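## Task

Four plates start on nests N1 to N4. In rack S1, build a stack from the bottom up in this order: B88, then B33, then B83. B88 must rest flat on the rack floor and the two above must sit fully nested. Each plate's labelled short end must face the front of the rack, toward the viewer. Then release the plates and push the START key on post KP until it latches. Afterwards return all four plates to their original nests, each lying flat within the locators with well A1 at the corner marked A1, while START stays latched. Nothing may count as placed if only the gripper holds it there; at the end the gripper must be open and moved away.

## Robot and tools

Robot: one four-axis plate-moving arm with a gripper that always stays level (no tilt). Joints from base outward: lift (0.000 to 0.550 m), shoulder (-2.000 to 2.000 rad), elbow (-2.800 to 2.800 rad), wrist yaw (-12.566 to 12.566 rad). Keep the elbow reading at least 0.4 rad away from 0, or the arm may fold and fault. The fingertips cannot touch each other, so a key is pressed with a single fingertip.

Frames. Scene frame: origin on the table surface under the arm base, +z up, +y to the left when facing along +x. Gripper frame: fingers point along its +x, open and close along its y, z is its rotation axis. end_effector_position is the midpoint between the rubber pads, roughly 2 to 3 cm behind the fingertips.

execute_actions(actions): a list of actions run one after another. An empty list only returns state and images. Each action is an object with any of "rows", "steps", "until".
- rows: up to 15 rows, each used for one control step (1/30 s). A row is five numbers, each in [-1, 1], in the order dx, dy, dz, rz, opening.
- dx, dy, dz, rz are an offset, expressed in the gripper's own axes, from the gripper pose measured when the action began (for a call's first action, the last pose reported in this scene). Every row is relative to that same starting pose, not to the prior row. Scale: 1.0 equals 0.6 m for translation and 180 degrees for rz. Positive rz rotates from gripper +x toward +y.
- opening is absolute, not an offset: +1 is fully open (0.140 m), -1 is closed, which still leaves 0.066 m between pads. Going from open to closed takes at least about 0.6 s.
- steps: integer 1 to 450 (default 15), at least the number of rows. After the final row the arm keeps heading to that row's target and the gripper keeps that opening, so long moves need extra steps.
- until: stops the action early at the first step where every condition holds; it does not halt the arm. Only the device scanner can be named, with fields code (string, e.g. "b83" or "no_read") or reads (a number, which must come with a comparison such as [">=", 2]). Comparisons: "=", "!=", "<", "<=", ">", ">=". Any unknown name or out-of-range value makes the whole call be rejected before motion.

Motion limits: each step the commanded pose is clipped to within 70 mm and 16 degrees of the measured pose; damped inverse kinematics then drives the joints. Joints share speed/acceleration limits and stop together if a command reverses them. After a big move the arm may fall short, so send the remainder in the next action rather than waiting. Nothing plans paths or speeds for you: ramp offsets gradually (adding 0.01 per row is about 6 mm per step, 0.18 m/s) so a held plate is not shaken loose.

Gripping: grip_measured is the finger opening on the same scale as the command. To hold something, command about 0.04 below grip_measured for a firm grip, less for a lighter one. Pad force tops out near 18 N; a fast close can squeeze harder. Readings may carry a constant offset of up to about 1 mm.

Result lines: end_effector_position (m) and end_effector_quat_wxyz in the scene frame (printed position may drift from truth, more at long reach); Joint positions lists lift, shoulder, elbow, wrist yaw, then pad gap in metres; Hand target is where the controller is currently steering; "pose unreachable" means the clearance check altered or blocked the command and the arm stops soon after until new rows arrive. scanner reports code (current ID in lower case, or no_read, never wrong) and reads (count of changes from no_read to an ID). MOTOR HOT appears from 85 °C; at 100 °C an OVER-TEMPERATURE FAULT brakes the arm until it cools. Holding loads heats motors. If a joint's contact torque hits its load limit (lift 55.2 N, shoulder 8.28 N m, elbow 4.14 N m, wrist yaw 1.38 N m, including held weight), the arm halts for 10 s and the rest of the call is dropped.

Identifying plates: put a plate flat in nest RD, well A1 at the A1 corner, with nothing blocking the scanner beside it; its ID then shows in code. Well A1 is at the labelled short end, in the corner opposite the labelled long side.

Rules: do not press START (it counts once lit, even unlatched) until the stack is exactly as required and the unlisted plate is correctly in its nest. Small drops of a few mm when setting down are fine; longer falls, knocking items off the table, hard hits, slams and strong pushes are not. Loose objects may occasionally get nudged by outside forces. The robot holds its last command while the model is thinking.

zoom_image(camera, region): closer view of the latest image from "cam_head_left", "cam_head_right" or "cam_wrist" (each 672x504). region is [x0, y0, x1, y1] in pixels, top-left origin, at most 504 by 504.

finished_scene(scene): ends the current scene by its number once the goal is met and stable, reports success, and loads the next task; irreversible. A calibration block gives each camera's intrinsics and world-to-camera transform; actual cameras may deviate slightly.

Each tool is called after "Request:" by a JSON object that holds its "method" and its "body", one argument or row to a line.

## Session

Request:
{"method": "execute_actions", "body": {
  "actions": []
}}

Scene clock: 0.00 s.
end_effector_position=(+0.4894, -0.2021, +0.4626) grip_measured=+1.00 end_effector_quat_wxyz=(+0.892, +0.000, +0.000, +0.452)
Joint positions: [ 0.458 -0.282  1.696 -0.477  0.14 ]
Motor temperatures (°C, as the motors report them): [38 26 27 26]
Hand target: +0.489, -0.202, +0.463; +0.892, +0.000, +0.000, +0.452
scanner: code=no_read reads=0

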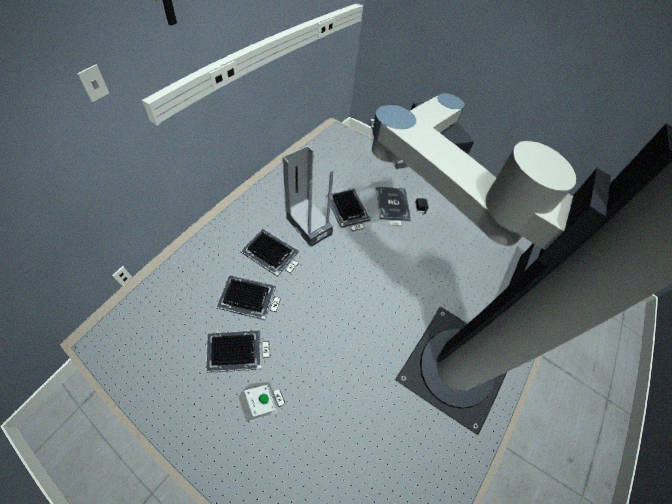

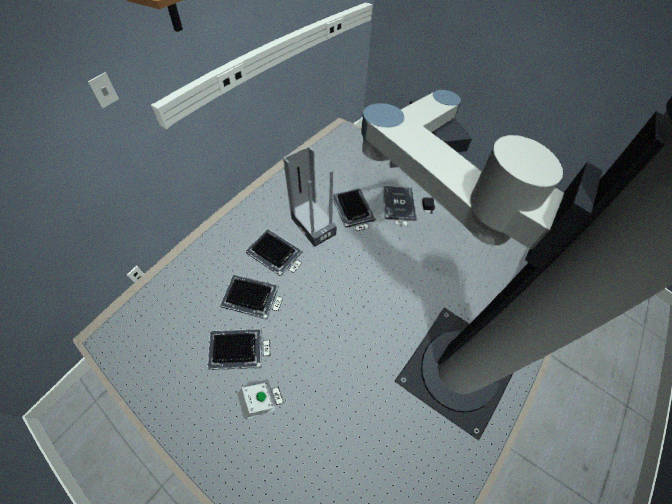

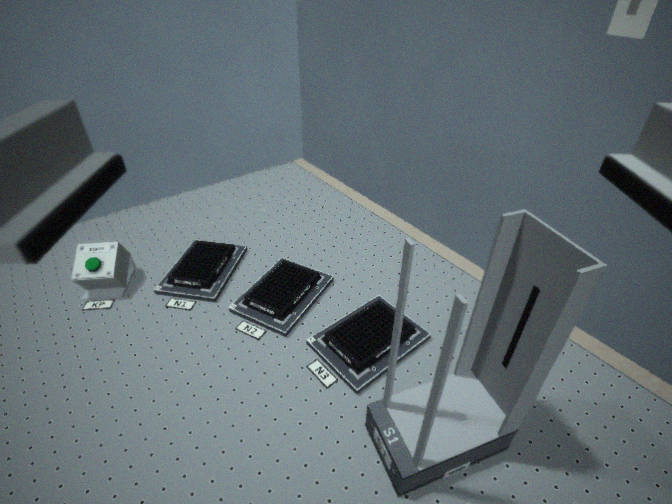

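Request:
{"method": "zoom_image", "body": {
  "camera": "cam_wrist",
  "region": [50, 220, 350, 350]
}}

Request:
{"method": "zoom_image", "body": {
  "camera": "cam_wrist",
  "region": [290, 200, 620, 504]
}}

Request:
{"method": "zoom_image", "body": {
  "camera": "cam_head_left",
  "region": [270, 130, 450, 260]
}}

Request:
{"method": "zoom_image", "body": {
  "camera": "cam_head_left",
  "region": [190, 220, 330, 430]
}}

Region (50, 220, 350, 350) of cam_wrist's 672x504 image, scaled by 1.680, with more detail than that image has; it fills the top 218 rows of this view, and the rest is white.

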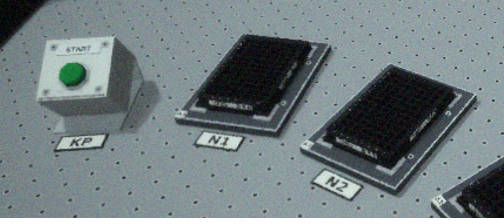

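Region (290, 200, 620, 504) of cam_wrist's 672x504 image, scaled by 1.527, with more detail than that image has; it fills the top 464 rows of this view, and the rest is white.

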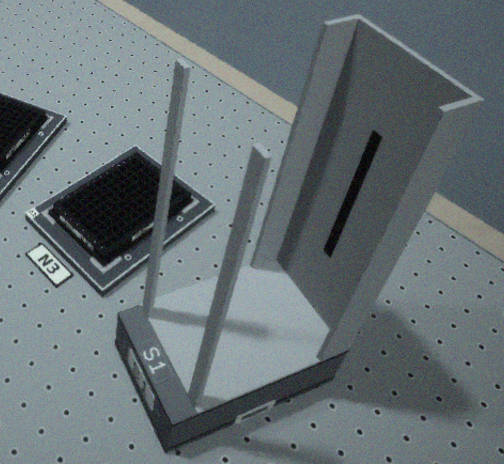

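Region (270, 130, 450, 260) of cam_head_left's 672x504 image, scaled by 2.800, with more detail than that image has.

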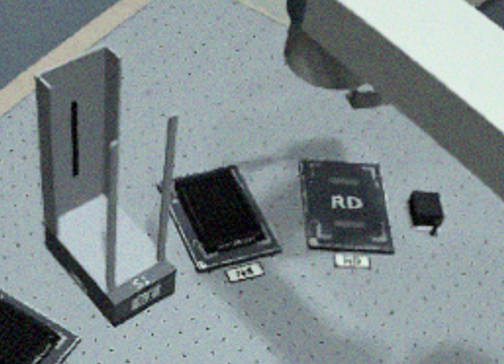

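Region (190, 220, 330, 430) of cam_head_left's 672x504 image, scaled by 2.400, with more detail than that image has.

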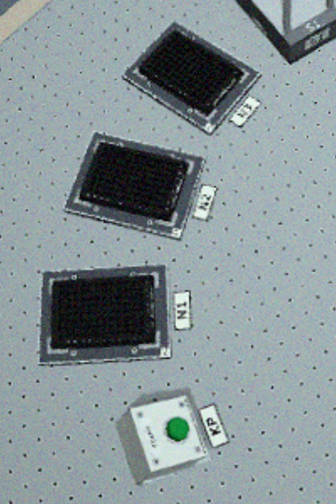

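Request:
{"method": "zoom_image", "body": {
  "camera": "cam_wrist",
  "region": [300, 290, 440, 400]
}}

Request:
{"method": "zoom_image", "body": {
  "camera": "cam_wrist",
  "region": [220, 250, 340, 345]
}}

Request:
{"method": "zoom_image", "body": {
  "camera": "cam_wrist",
  "region": [145, 230, 255, 315]
}}

Region (300, 290, 440, 400) of cam_wrist's 672x504 image, scaled by 3.600, with more detail than that image has; it fills the top 396 rows of this view, and the rest is white.

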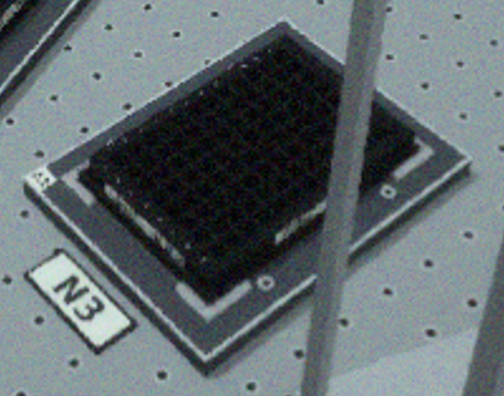

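Region (220, 250, 340, 345) of cam_wrist's 672x504 image, scaled by 4.200, with more detail than that image has; it fills the top 399 rows of this view, and the rest is white.

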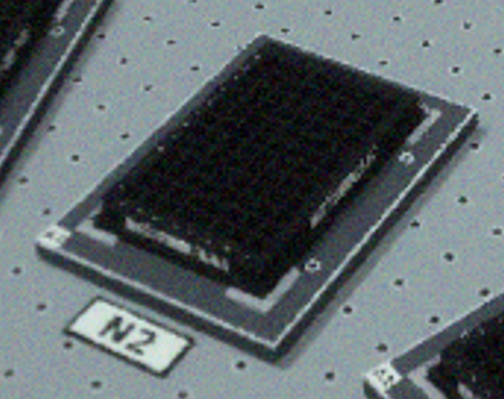

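Region (145, 230, 255, 315) of cam_wrist's 672x504 image, scaled by 4.582, with more detail than that image has; it fills the top 389 rows of this view, and the rest is white.

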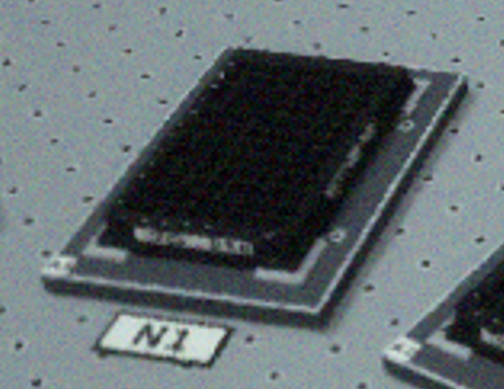

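Request:
{"method": "execute_actions", "body": {
  "actions": [
    {"rows":[[0.388,0.139,-0.2,-0.279,0.2]],"steps":40}
  ]
}}

Scene clock: 76.60 s.
end_effector_position=(+0.5601, +0.0351, +0.3425) grip_measured=+0.20 end_effector_quat_wxyz=(+1.000, +0.000, +0.000, +0.031)
Joint positions: [ 0.338  1.046  0.978 -1.963  0.11 ]
Motor temperatures (°C, as the motors report them): [38 26 27 26]
Hand target: +0.560, +0.035, +0.343; +1.000, +0.000, +0.000, +0.030
Off the commanded pose: 0.000 m, 0 deg.
scanner: code=no_read reads=0
camera_calibration (this result's frames):
cam_wrist: T_world_to_cam=[[0.0581633, -0.998301, 0.0033961, 0.00975818], [-0.599222, -0.0376325, -0.799698, 0.598172], [0.798467, 0.0444781, -0.600393, -0.147617], [0, 0, 0, 1]] pos_world=[0.475738, 0.038818, 0.389695]

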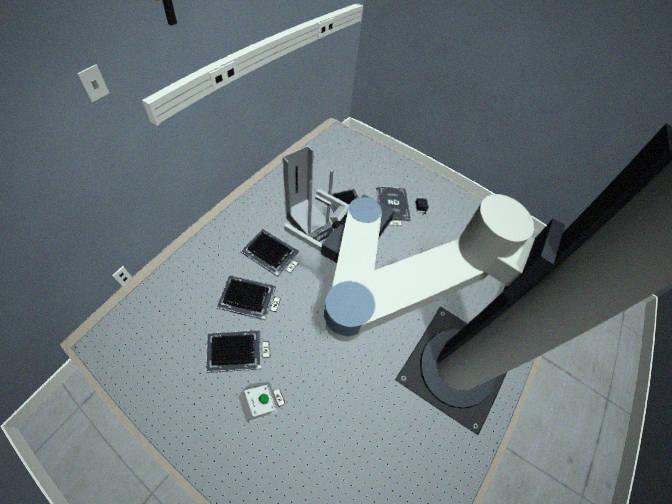

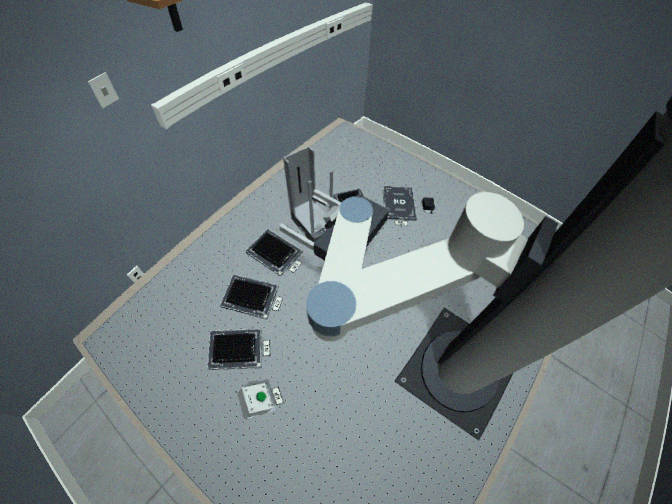

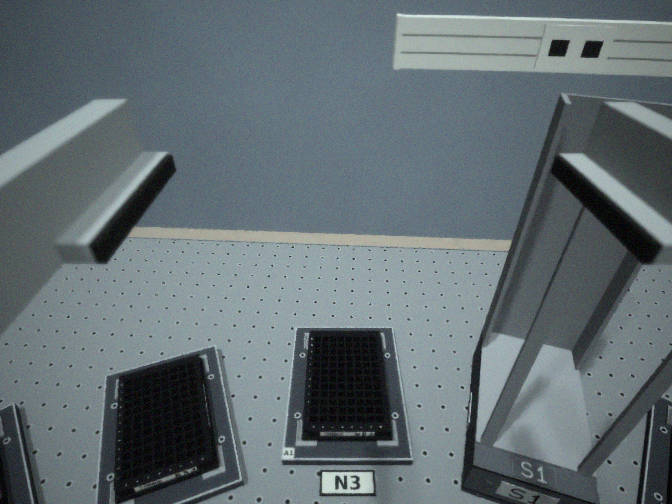

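Request:
{"method": "execute_actions", "body": {
  "actions": [
    {"rows":[[0.03,0,-0.45,0,0.2]],"steps":35}
  ]
}}

Scene clock: 87.13 s.
end_effector_position=(+0.5780, +0.0363, +0.0725) grip_measured=+0.20 end_effector_quat_wxyz=(+1.000, +0.000, +0.000, +0.031)
Joint positions: [ 0.067  1.016  1.058 -2.012  0.11 ]
Motor temperatures (°C, as the motors report them): [38 26 27 26]
Hand target: +0.578, +0.036, +0.073; +1.000, +0.000, +0.000, +0.031
Off the commanded pose: 0.000 m, 0 deg.
scanner: code=no_read reads=0
camera_calibration (this result's frames):
cam_wrist: T_world_to_cam=[[0.0584723, -0.998283, 0.0033961, 0.0106294], [-0.59921, -0.037818, -0.799698, 0.393014], [0.798453, 0.0447252, -0.600393, -0.324133], [0, 0, 0, 1]] pos_world=[0.493681, 0.039971, 0.119649]

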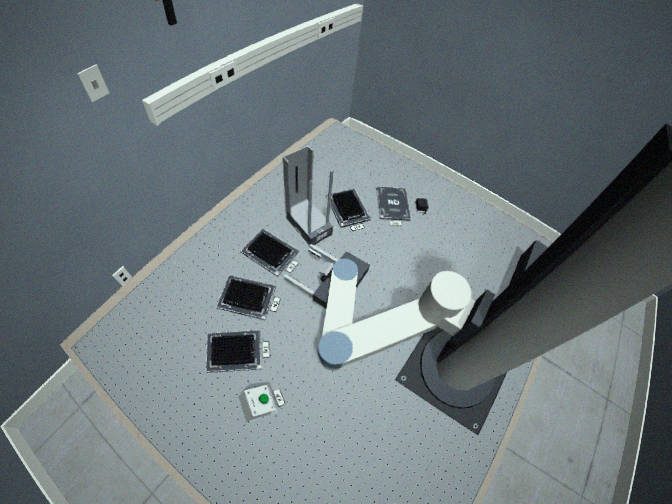

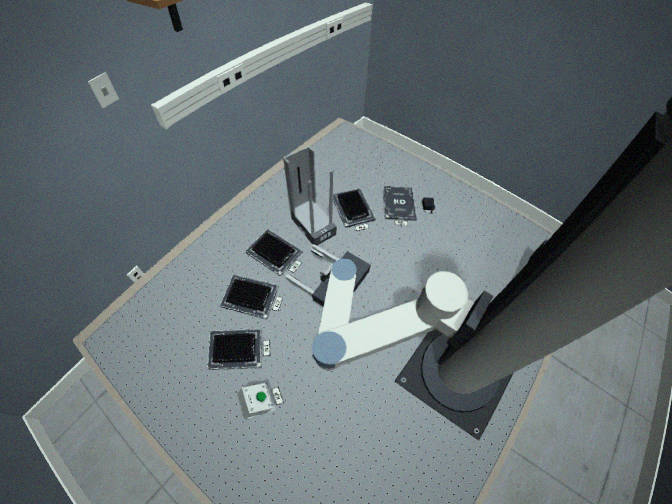

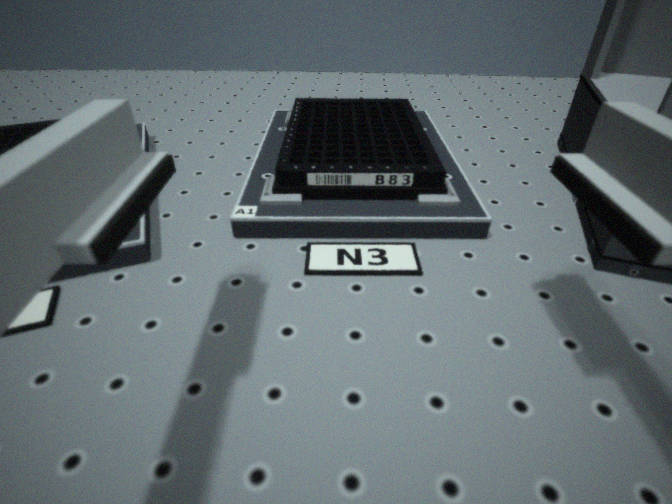

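Request:
{"method": "zoom_image", "body": {
  "camera": "cam_wrist",
  "region": [220, 85, 500, 250]
}}

Region (220, 85, 500, 250) of cam_wrist's 672x504 image, scaled by 1.800, with more detail than that image has; it fills the top 297 rows of this view, and the rest is white.

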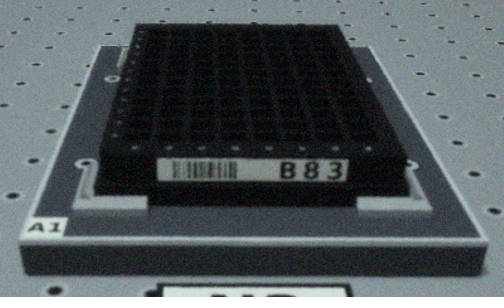

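Request:
{"method": "execute_actions", "body": {
  "actions": [
    {"rows":[[-0.063,0.2,0,0.114,0.2]],"steps":22}
  ]
}}

Request:
{"method": "zoom_image", "body": {
  "camera": "cam_wrist",
  "region": [220, 85, 500, 250]
}}

Scene clock: 113.27 s.
end_effector_position=(+0.5329, +0.1538, +0.0725) grip_measured=+0.20 end_effector_quat_wxyz=(+0.978, +0.000, +0.000, +0.209)
Joint positions: [ 0.067  1.332  0.99  -1.902  0.11 ]
Motor temperatures (°C, as the motors report them): [38 26 27 26]
Hand target: +0.533, +0.154, +0.072; +0.978, +0.000, +0.000, +0.208
Off the commanded pose: 0.000 m, 0 deg.
scanner: code=no_read reads=0
camera_calibration (this result's frames):
cam_wrist: T_world_to_cam=[[0.405205, -0.914219, 0.0033961, -0.067042], [-0.547797, -0.245768, -0.799698, 0.375008], [0.731934, 0.322182, -0.600393, -0.300583], [0, 0, 0, 1]] pos_world=[0.452601, 0.127716, 0.119653]

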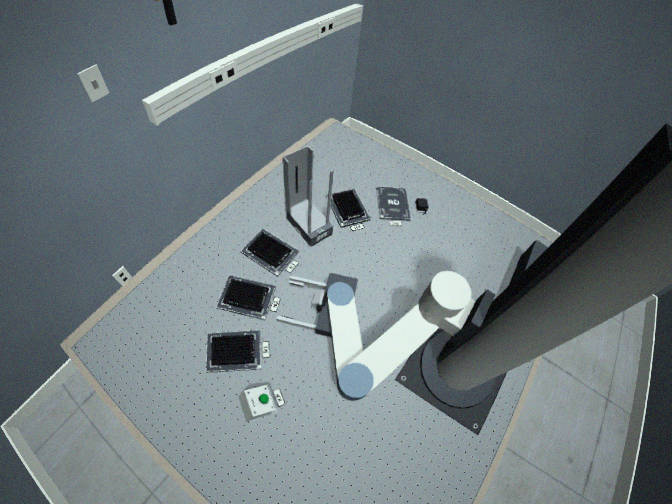

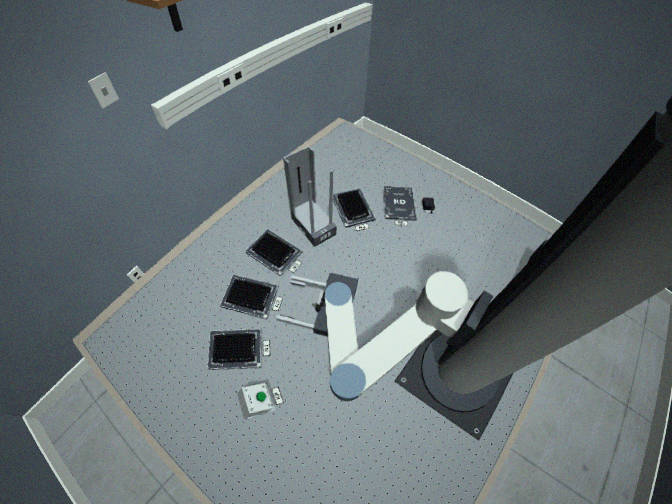

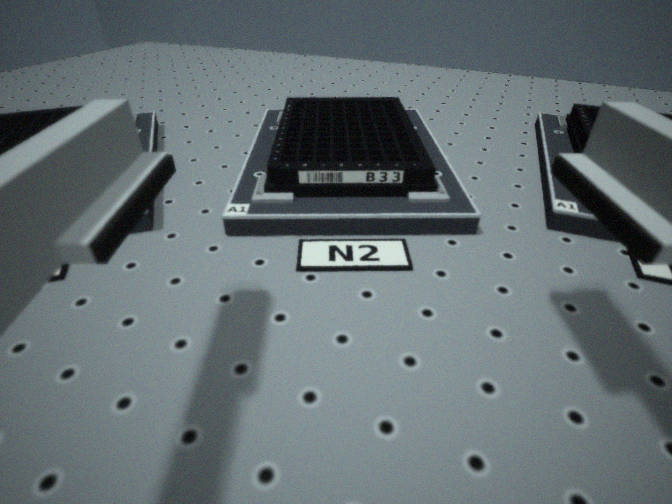

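Region (220, 85, 500, 250) of cam_wrist's 672x504 image, scaled by 1.800, with more detail than that image has; it fills the top 297 rows of this view, and the rest is white.

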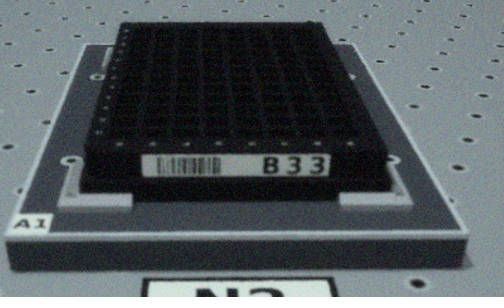

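Request:
{"method": "execute_actions", "body": {
  "actions": [
    {"rows":[[-0.019,0.224,0,0.0995,0.2]],"steps":20}
  ]
}}

Request:
{"method": "zoom_image", "body": {
  "camera": "cam_wrist",
  "region": [220, 85, 500, 250]
}}

Scene clock: 125.20 s.
end_effector_position=(+0.4675, +0.2721, +0.0725) grip_measured=+0.20 end_effector_quat_wxyz=(+0.933, +0.000, +0.000, +0.359)
Joint positions: [ 0.067  1.677  1.035 -1.978  0.11 ]
Motor temperatures (°C, as the motors report them): [38 26 27 26]
Hand target: +0.468, +0.272, +0.072; +0.934, +0.000, +0.000, +0.358
Off the commanded pose: 0.000 m, 0 deg.
scanner: code=no_read reads=0
camera_calibration (this result's frames):
cam_wrist: T_world_to_cam=[[0.667264, -0.744814, 0.0033961, -0.101088], [-0.445374, -0.402648, -0.799698, 0.363073], [0.596993, 0.532097, -0.600393, -0.284871], [0, 0, 0, 1]] pos_world=[0.399222, 0.222478, 0.119657]

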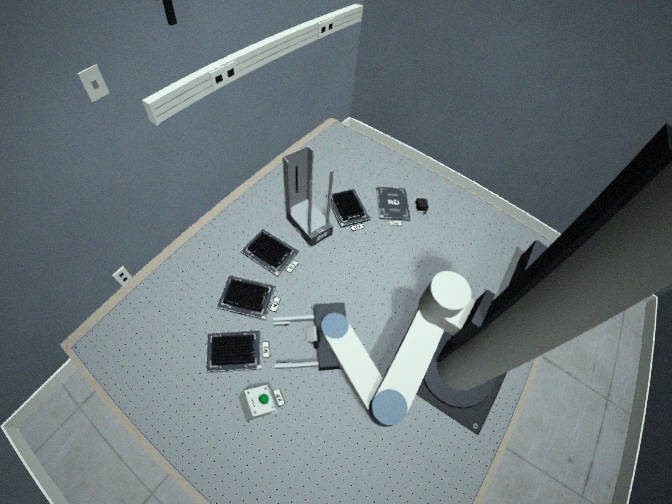

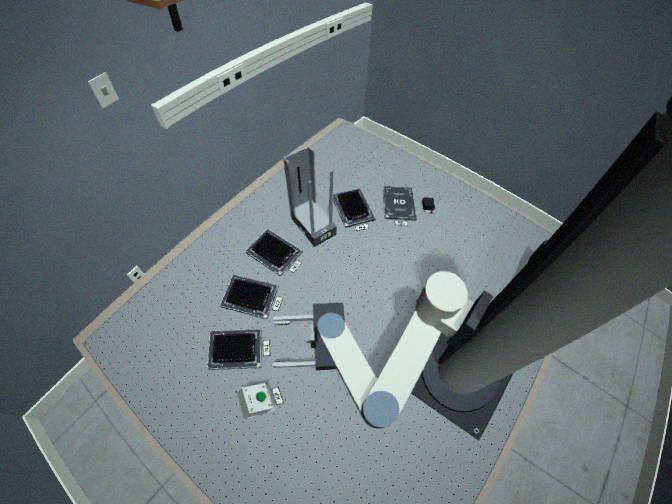

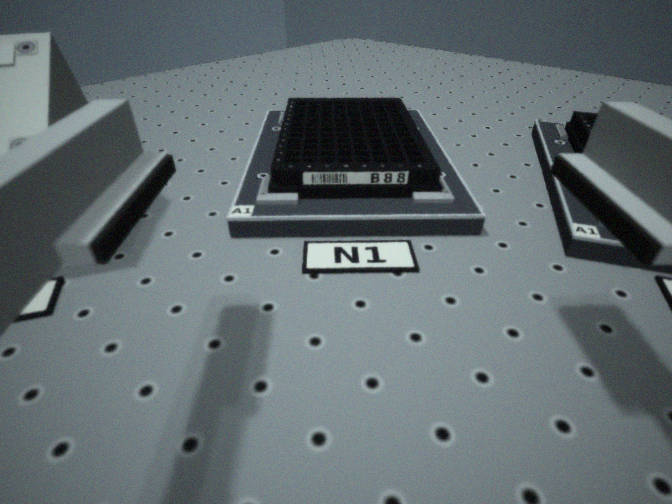

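Region (220, 85, 500, 250) of cam_wrist's 672x504 image, scaled by 1.800, with more detail than that image has; it fills the top 297 rows of this view, and the rest is white.

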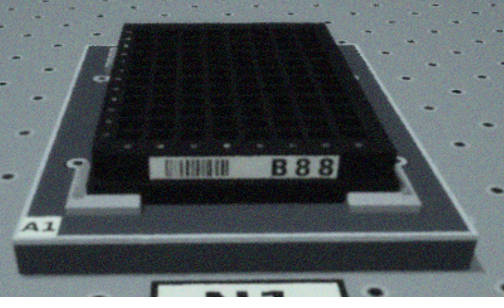

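Request:
{"method": "execute_actions", "body": {
  "actions": [
    {"rows":[[-0.2465,-0.633,0.55,-0.311,0.2]],"steps":45}
  ]
}}

Scene clock: 149.27 s.
end_effector_position=(+0.6091, -0.1076, +0.4026) grip_measured=+0.20 end_effector_quat_wxyz=(+0.993, +0.000, +0.000, -0.121)
Joint positions: [ 0.398  0.594  1.256 -2.092  0.11 ]
Motor temperatures (°C, as the motors report them): [38 26 27 26]
Hand target: +0.612, -0.109, +0.402; +0.993, +0.000, +0.000, -0.121
Off the commanded pose: 0.003 m, 0 deg.
scanner: code=no_read reads=0
camera_calibration (this result's frames):
cam_wrist: T_world_to_cam=[[-0.242303, -0.970195, 0.0033961, 0.0503428], [-0.583163, 0.142844, -0.799698, 0.679865], [0.775378, -0.195749, -0.600393, -0.15612], [0, 0, 0, 1]] pos_world=[0.529722, -0.0788323, 0.449782]

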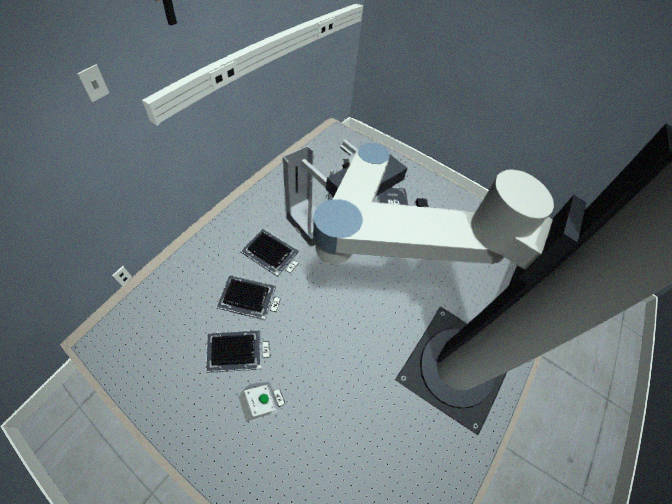

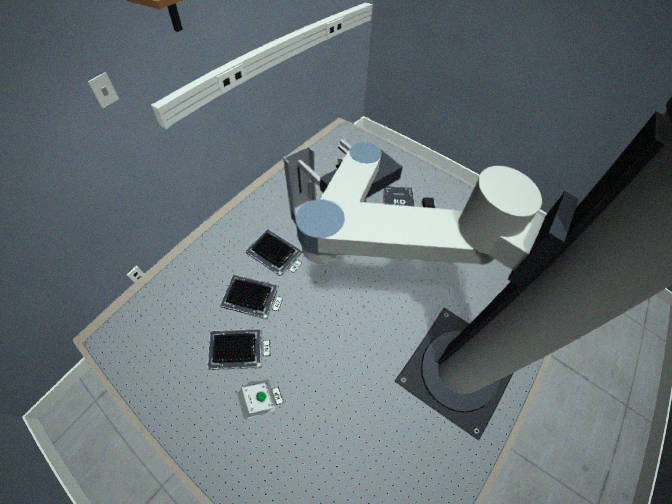

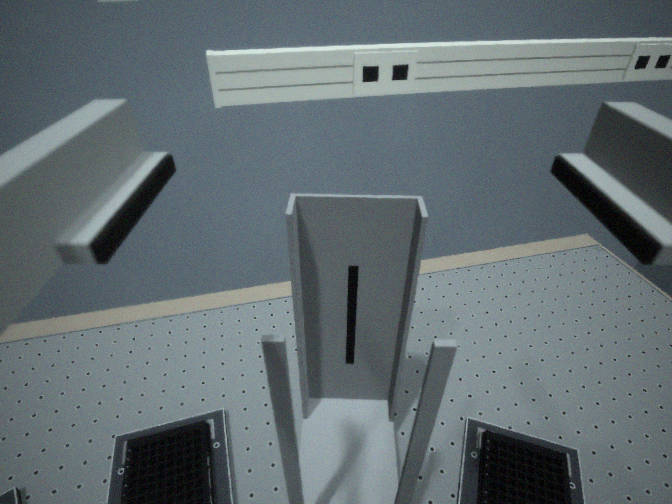

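Request:
{"method": "execute_actions", "body": {
  "actions": [
    {"rows":[[0.033,-0.0025,-0.07,-0.0135,0.2]],"steps":14}
  ]
}}

Request:
{"method": "zoom_image", "body": {
  "camera": "cam_wrist",
  "region": [220, 120, 500, 360]
}}

Scene clock: 163.10 s.
end_effector_position=(+0.6280, -0.1136, +0.3605) grip_measured=+0.20 end_effector_quat_wxyz=(+0.990, +0.000, +0.000, -0.141)
Joint positions: [ 0.356  0.569  1.354 -2.206  0.11 ]
Motor temperatures (°C, as the motors report them): [38 26 27 26]
Hand target: +0.628, -0.114, +0.361; +0.990, +0.000, +0.000, -0.142
Off the commanded pose: 0.000 m, 0 deg.
scanner: code=no_read reads=0
camera_calibration (this result's frames):
cam_wrist: T_world_to_cam=[[-0.28275, -0.959188, 0.0033961, 0.0758321], [-0.576664, 0.167158, -0.799698, 0.656822], [0.766493, -0.228073, -0.600393, -0.195322], [0, 0, 0, 1]] pos_world=[0.54992, -0.0816034, 0.407732]

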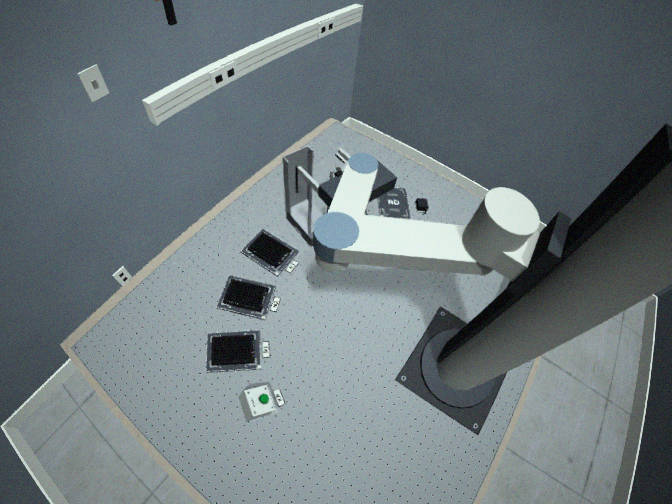

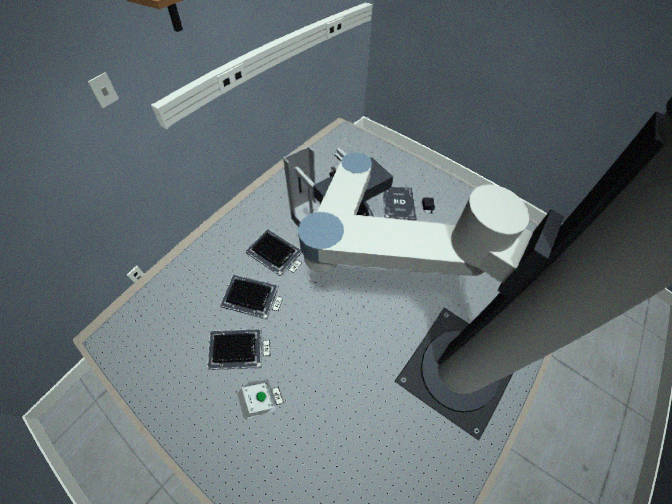

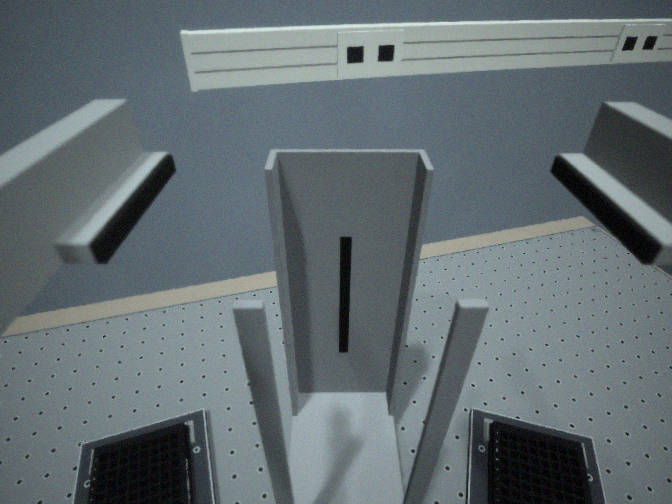

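Region (220, 120, 500, 360) of cam_wrist's 672x504 image, scaled by 1.800, with more detail than that image has; it fills the top 432 rows of this view, and the rest is white.

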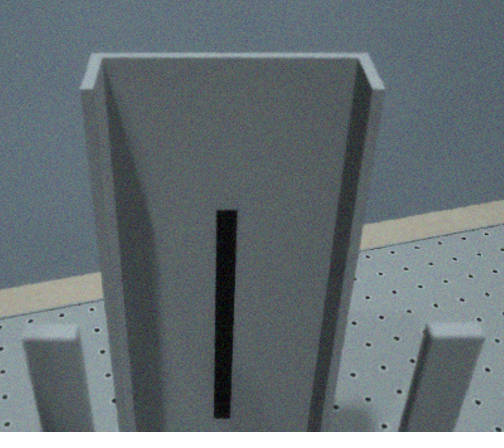

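Request:
{"method": "zoom_image", "body": {
  "camera": "cam_wrist",
  "region": [255, 140, 445, 185]
}}

Request:
{"method": "zoom_image", "body": {
  "camera": "cam_wrist",
  "region": [225, 290, 285, 320]
}}

Request:
{"method": "zoom_image", "body": {
  "camera": "cam_wrist",
  "region": [440, 290, 500, 320]
}}

Request:
{"method": "zoom_image", "body": {
  "camera": "cam_wrist",
  "region": [270, 370, 630, 504]
}}

Region (255, 140, 445, 185) of cam_wrist's 672x504 image, scaled by 2.653, with more detail than that image has; it fills the top 119 rows of this view, and the rest is white.

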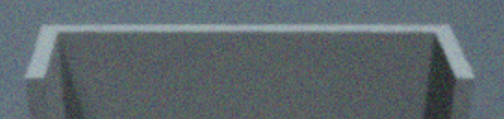

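Region (225, 290, 285, 320) of cam_wrist's 672x504 image, scaled by 8.400, with more detail than that image has.

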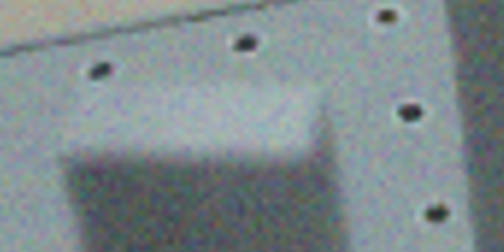

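Region (440, 290, 500, 320) of cam_wrist's 672x504 image, scaled by 8.400, with more detail than that image has.

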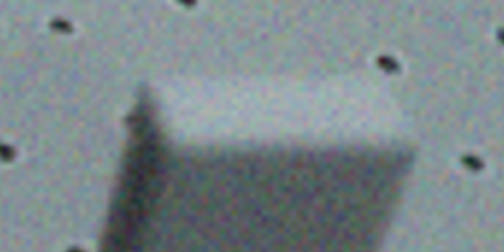

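Region (270, 370, 630, 504) of cam_wrist's 672x504 image, scaled by 1.400, with more detail than that image has; it fills the top 188 rows of this view, and the rest is white.

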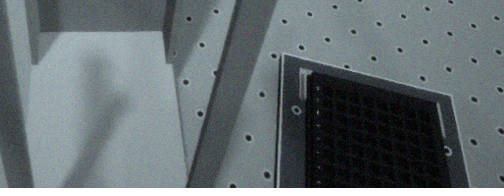

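Request:
{"method": "execute_actions", "body": {
  "actions": [
    {"rows":[[-0.3044,0.7564,0,0.3297,0.2],[-0.3044,0.7564,0,0.3297,0.2],[-0.3044,0.7564,0,0.3297,0.2],[-0.3044,0.7564,0,0.3297,0.2],[-0.3044,0.7564,0,0.3297,0.2],[-0.3044,0.7564,0,0.3297,0.2],[-0.3044,0.7564,0,0.3297,0.2],[-0.3044,0.7564,0,0.3297,0.2],[-0.3044,0.7564,0,0.3297,0.2],[-0.3044,0.7564,0,0.3297,0.2],[-0.3044,0.7564,0,0.3297,0.2],[-0.3044,0.7564,0,0.3297,0.2],[-0.3044,0.7564,0,0.3297,0.2],[-0.3044,0.7564,0,0.3297,0.2],[-0.3044,0.7564,-0.4925,0.3297,0.0]],"steps":60}
  ]
}}

Scene clock: 212.27 s.
end_effector_position=(+0.5797, +0.3731, +0.0650) grip_measured=+0.00 end_effector_quat_wxyz=(+0.930, +0.000, +0.000, +0.367)
Joint positions: [ 0.06   1.346  1.815 -2.408  0.103]
Motor temperatures (°C, as the motors report them): [38 26 27 26]
Hand target: +0.580, +0.373, +0.065; +0.930, +0.000, +0.000, +0.367
Off the commanded pose: 0.000 m, 0 deg.
scanner: code=no_read reads=0
camera_calibration (this result's frames):
cam_wrist: T_world_to_cam=[[0.681065, -0.732215, 0.0033961, -0.113328], [-0.437772, -0.4109, -0.799698, 0.446429], [0.586946, 0.54316, -0.600393, -0.40841], [0, 0, 0, 1]] pos_world=[0.512332, 0.322289, 0.112186]

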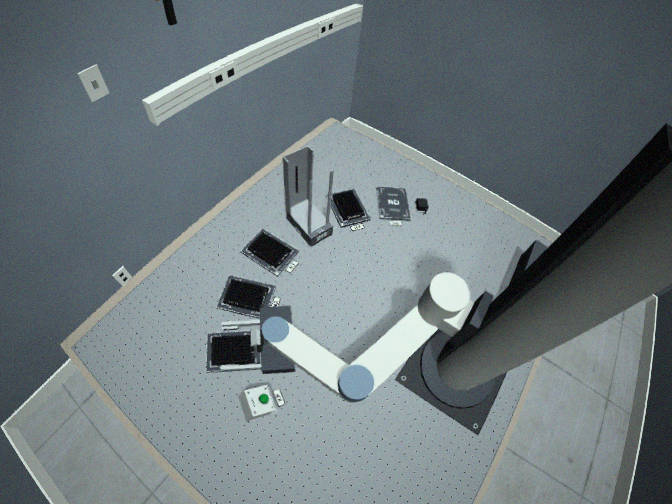

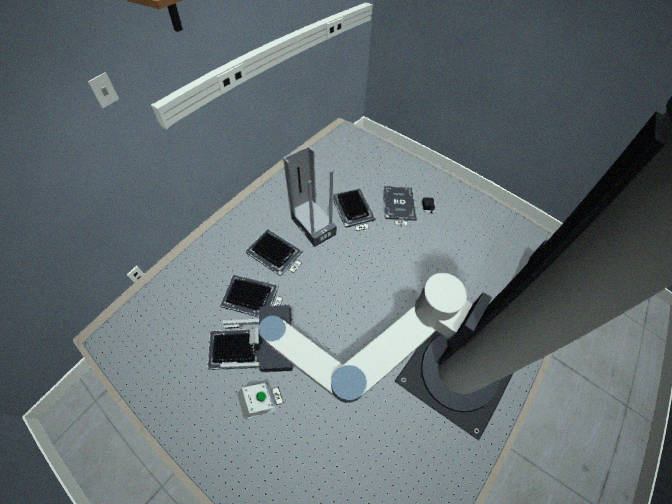

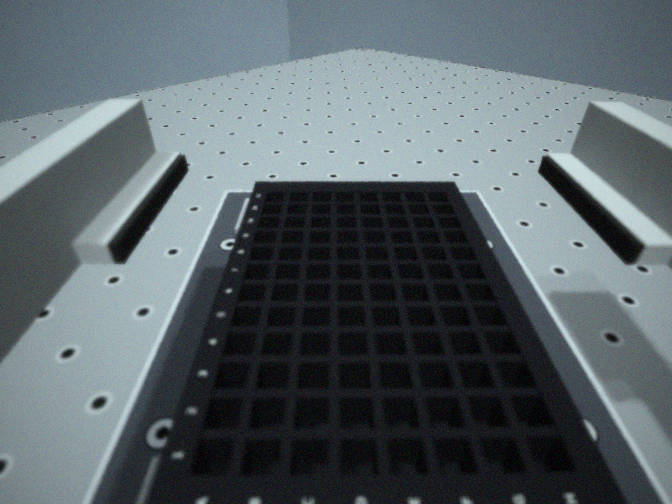

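Request:
{"method": "execute_actions", "body": {
  "actions": [
    {"rows":[[-0.002,0,-0.02,0,-0.1],[-0.002,0,-0.03,0,-0.2],[-0.002,0,-0.04,0,-0.3],[-0.002,0,-0.052,0,-0.3]],"steps":12},
    {"rows":[[0,0,0,0,-0.35],[0,0,0,0,-0.4],[0,0,0,0,-0.45],[0,0,0,0,-0.48],[0,0,0,0,-0.5],[0,0,0,0,-0.52],[0,0,0,0,-0.54],[0,0,0,0,-0.56],[0,0,0,0,-0.58],[0,0,0,0,-0.6],[0,0,0,0,-0.62]],"steps":16}
  ]
}}

Scene clock: 223.63 s.
end_effector_position=(+0.5789, +0.3723, +0.0338) grip_measured=-0.57 end_effector_quat_wxyz=(+0.930, +0.000, +0.000, +0.367)
Joint positions: [ 0.029  1.349  1.808 -2.404  0.082]
Motor temperatures (°C, as the motors report them): [38 26 27 26]
Hand target: +0.579, +0.372, +0.034; +0.930, +0.000, +0.000, +0.367
Off the commanded pose: 0.000 m, 0 deg.
scanner: code=no_read reads=0
camera_calibration (this result's frames):
cam_wrist: T_world_to_cam=[[0.680851, -0.732414, 0.0033961, -0.113136], [-0.437892, -0.410772, -0.799698, 0.420756], [0.587105, 0.542988, -0.600393, -0.426263], [0, 0, 0, 1]] pos_world=[0.511536, 0.321429, 0.0809364]

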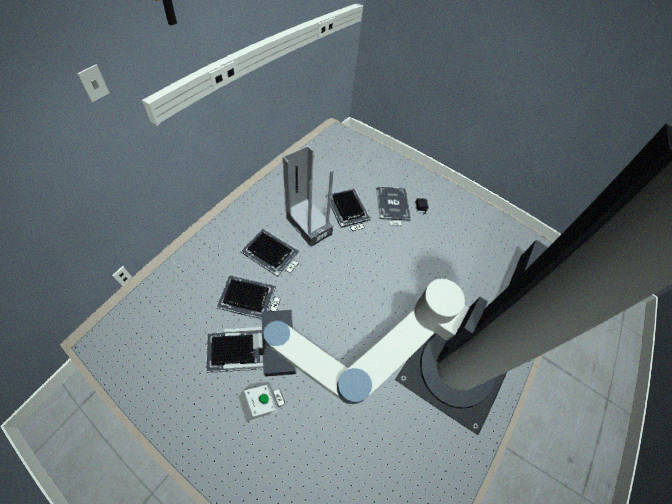

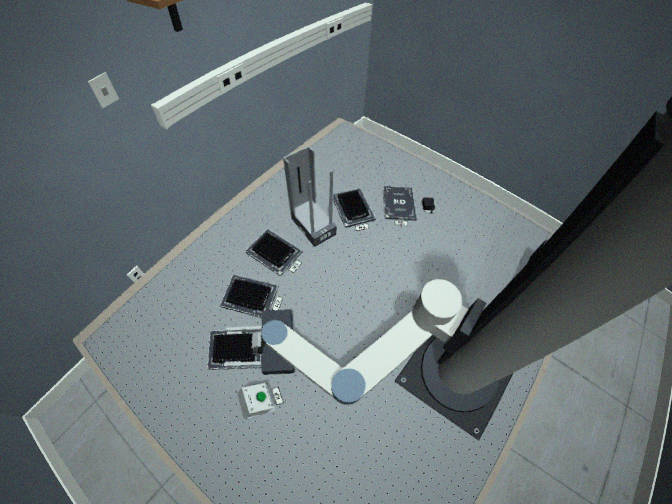

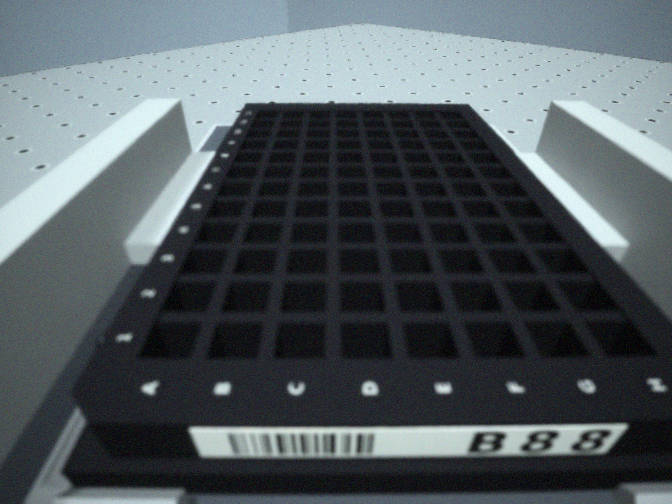

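Request:
{"method": "execute_actions", "body": {
  "actions": [
    {"rows":[[0,0,0.003,0,-0.62],[0,0,0.007,0,-0.62],[0,0,0.013,0,-0.62],[0,0,0.021,0,-0.62],[0,0,0.031,0,-0.62],[0,0,0.043,0,-0.62],[0,0,0.057,0,-0.62],[0,-0.003,0.073,0,-0.62],[-0.004,-0.008,0.09,0,-0.62],[-0.009,-0.016,0.11,0,-0.62],[-0.015,-0.028,0.13,0,-0.62],[-0.023,-0.042,0.15,0,-0.62],[-0.033,-0.06,0.18,0,-0.62],[-0.045,-0.08,0.21,0,-0.62],[-0.17,-0.30,0.502,0,-0.62]],"steps":42},
    {"rows":[[-0.003,-0.005,0,-0.004,-0.62],[-0.008,-0.014,0,-0.01,-0.62],[-0.015,-0.027,0,-0.02,-0.62],[-0.025,-0.044,0,-0.032,-0.62],[-0.036,-0.064,0,-0.046,-0.62],[-0.048,-0.085,0,-0.061,-0.62],[-0.06,-0.107,0,-0.077,-0.62],[-0.075,-0.133,0,-0.096,-0.62],[-0.09,-0.16,0,-0.115,-0.62],[-0.11,-0.195,0,-0.14,-0.62],[-0.2577,-0.4585,0,-0.3292,-0.62]],"steps":40}
  ]
}}

Scene clock: 257.67 s.
end_effector_position=(+0.7021, -0.1359, +0.3350) grip_measured=-0.57 end_effector_quat_wxyz=(+0.990, +0.000, +0.000, -0.141)
Joint positions: [ 0.33   0.378  1.777 -2.439  0.082]
Motor temperatures (°C, as the motors report them): [38 26 27 26]
Hand target: +0.702, -0.136, +0.335; +0.990, +0.000, +0.000, -0.141
Off the commanded pose: 0.000 m, 0 deg.
scanner: code=no_read reads=0
camera_calibration (this result's frames):
cam_wrist: T_world_to_cam=[[-0.282355, -0.959304, 0.0033961, 0.0752541], [-0.576733, 0.166921, -0.799698, 0.682843], [0.766586, -0.227758, -0.600393, -0.272554], [0, 0, 0, 1]] pos_world=[0.624002, -0.103865, 0.382173]

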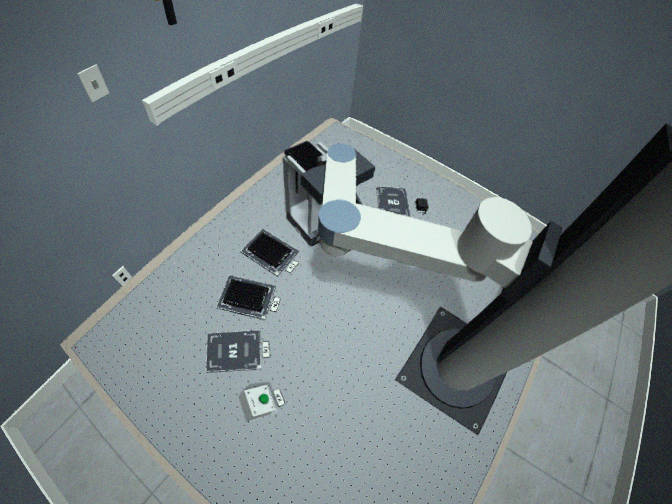

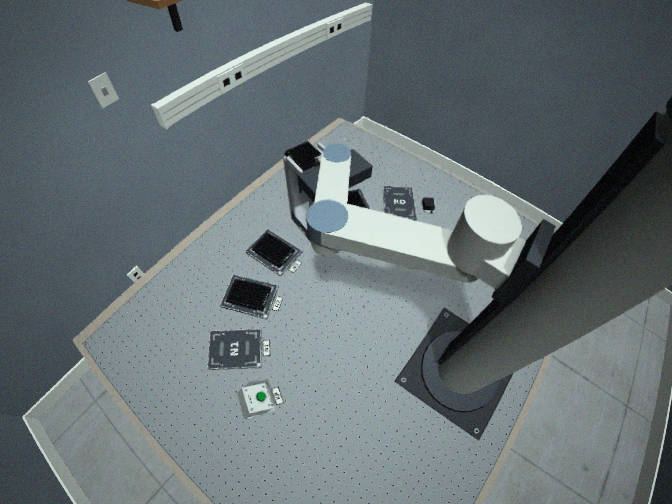

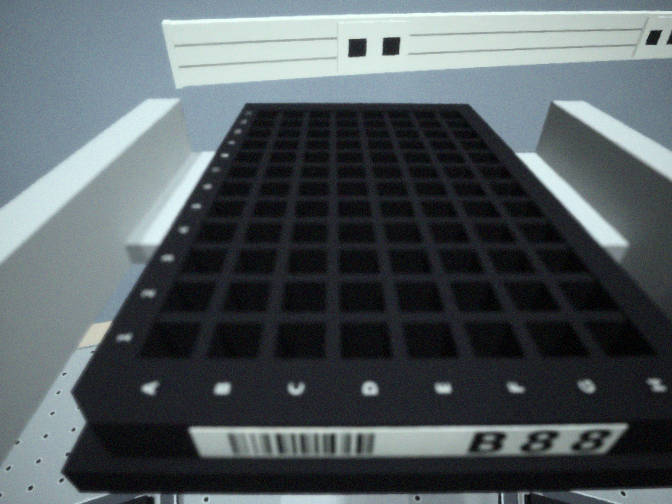

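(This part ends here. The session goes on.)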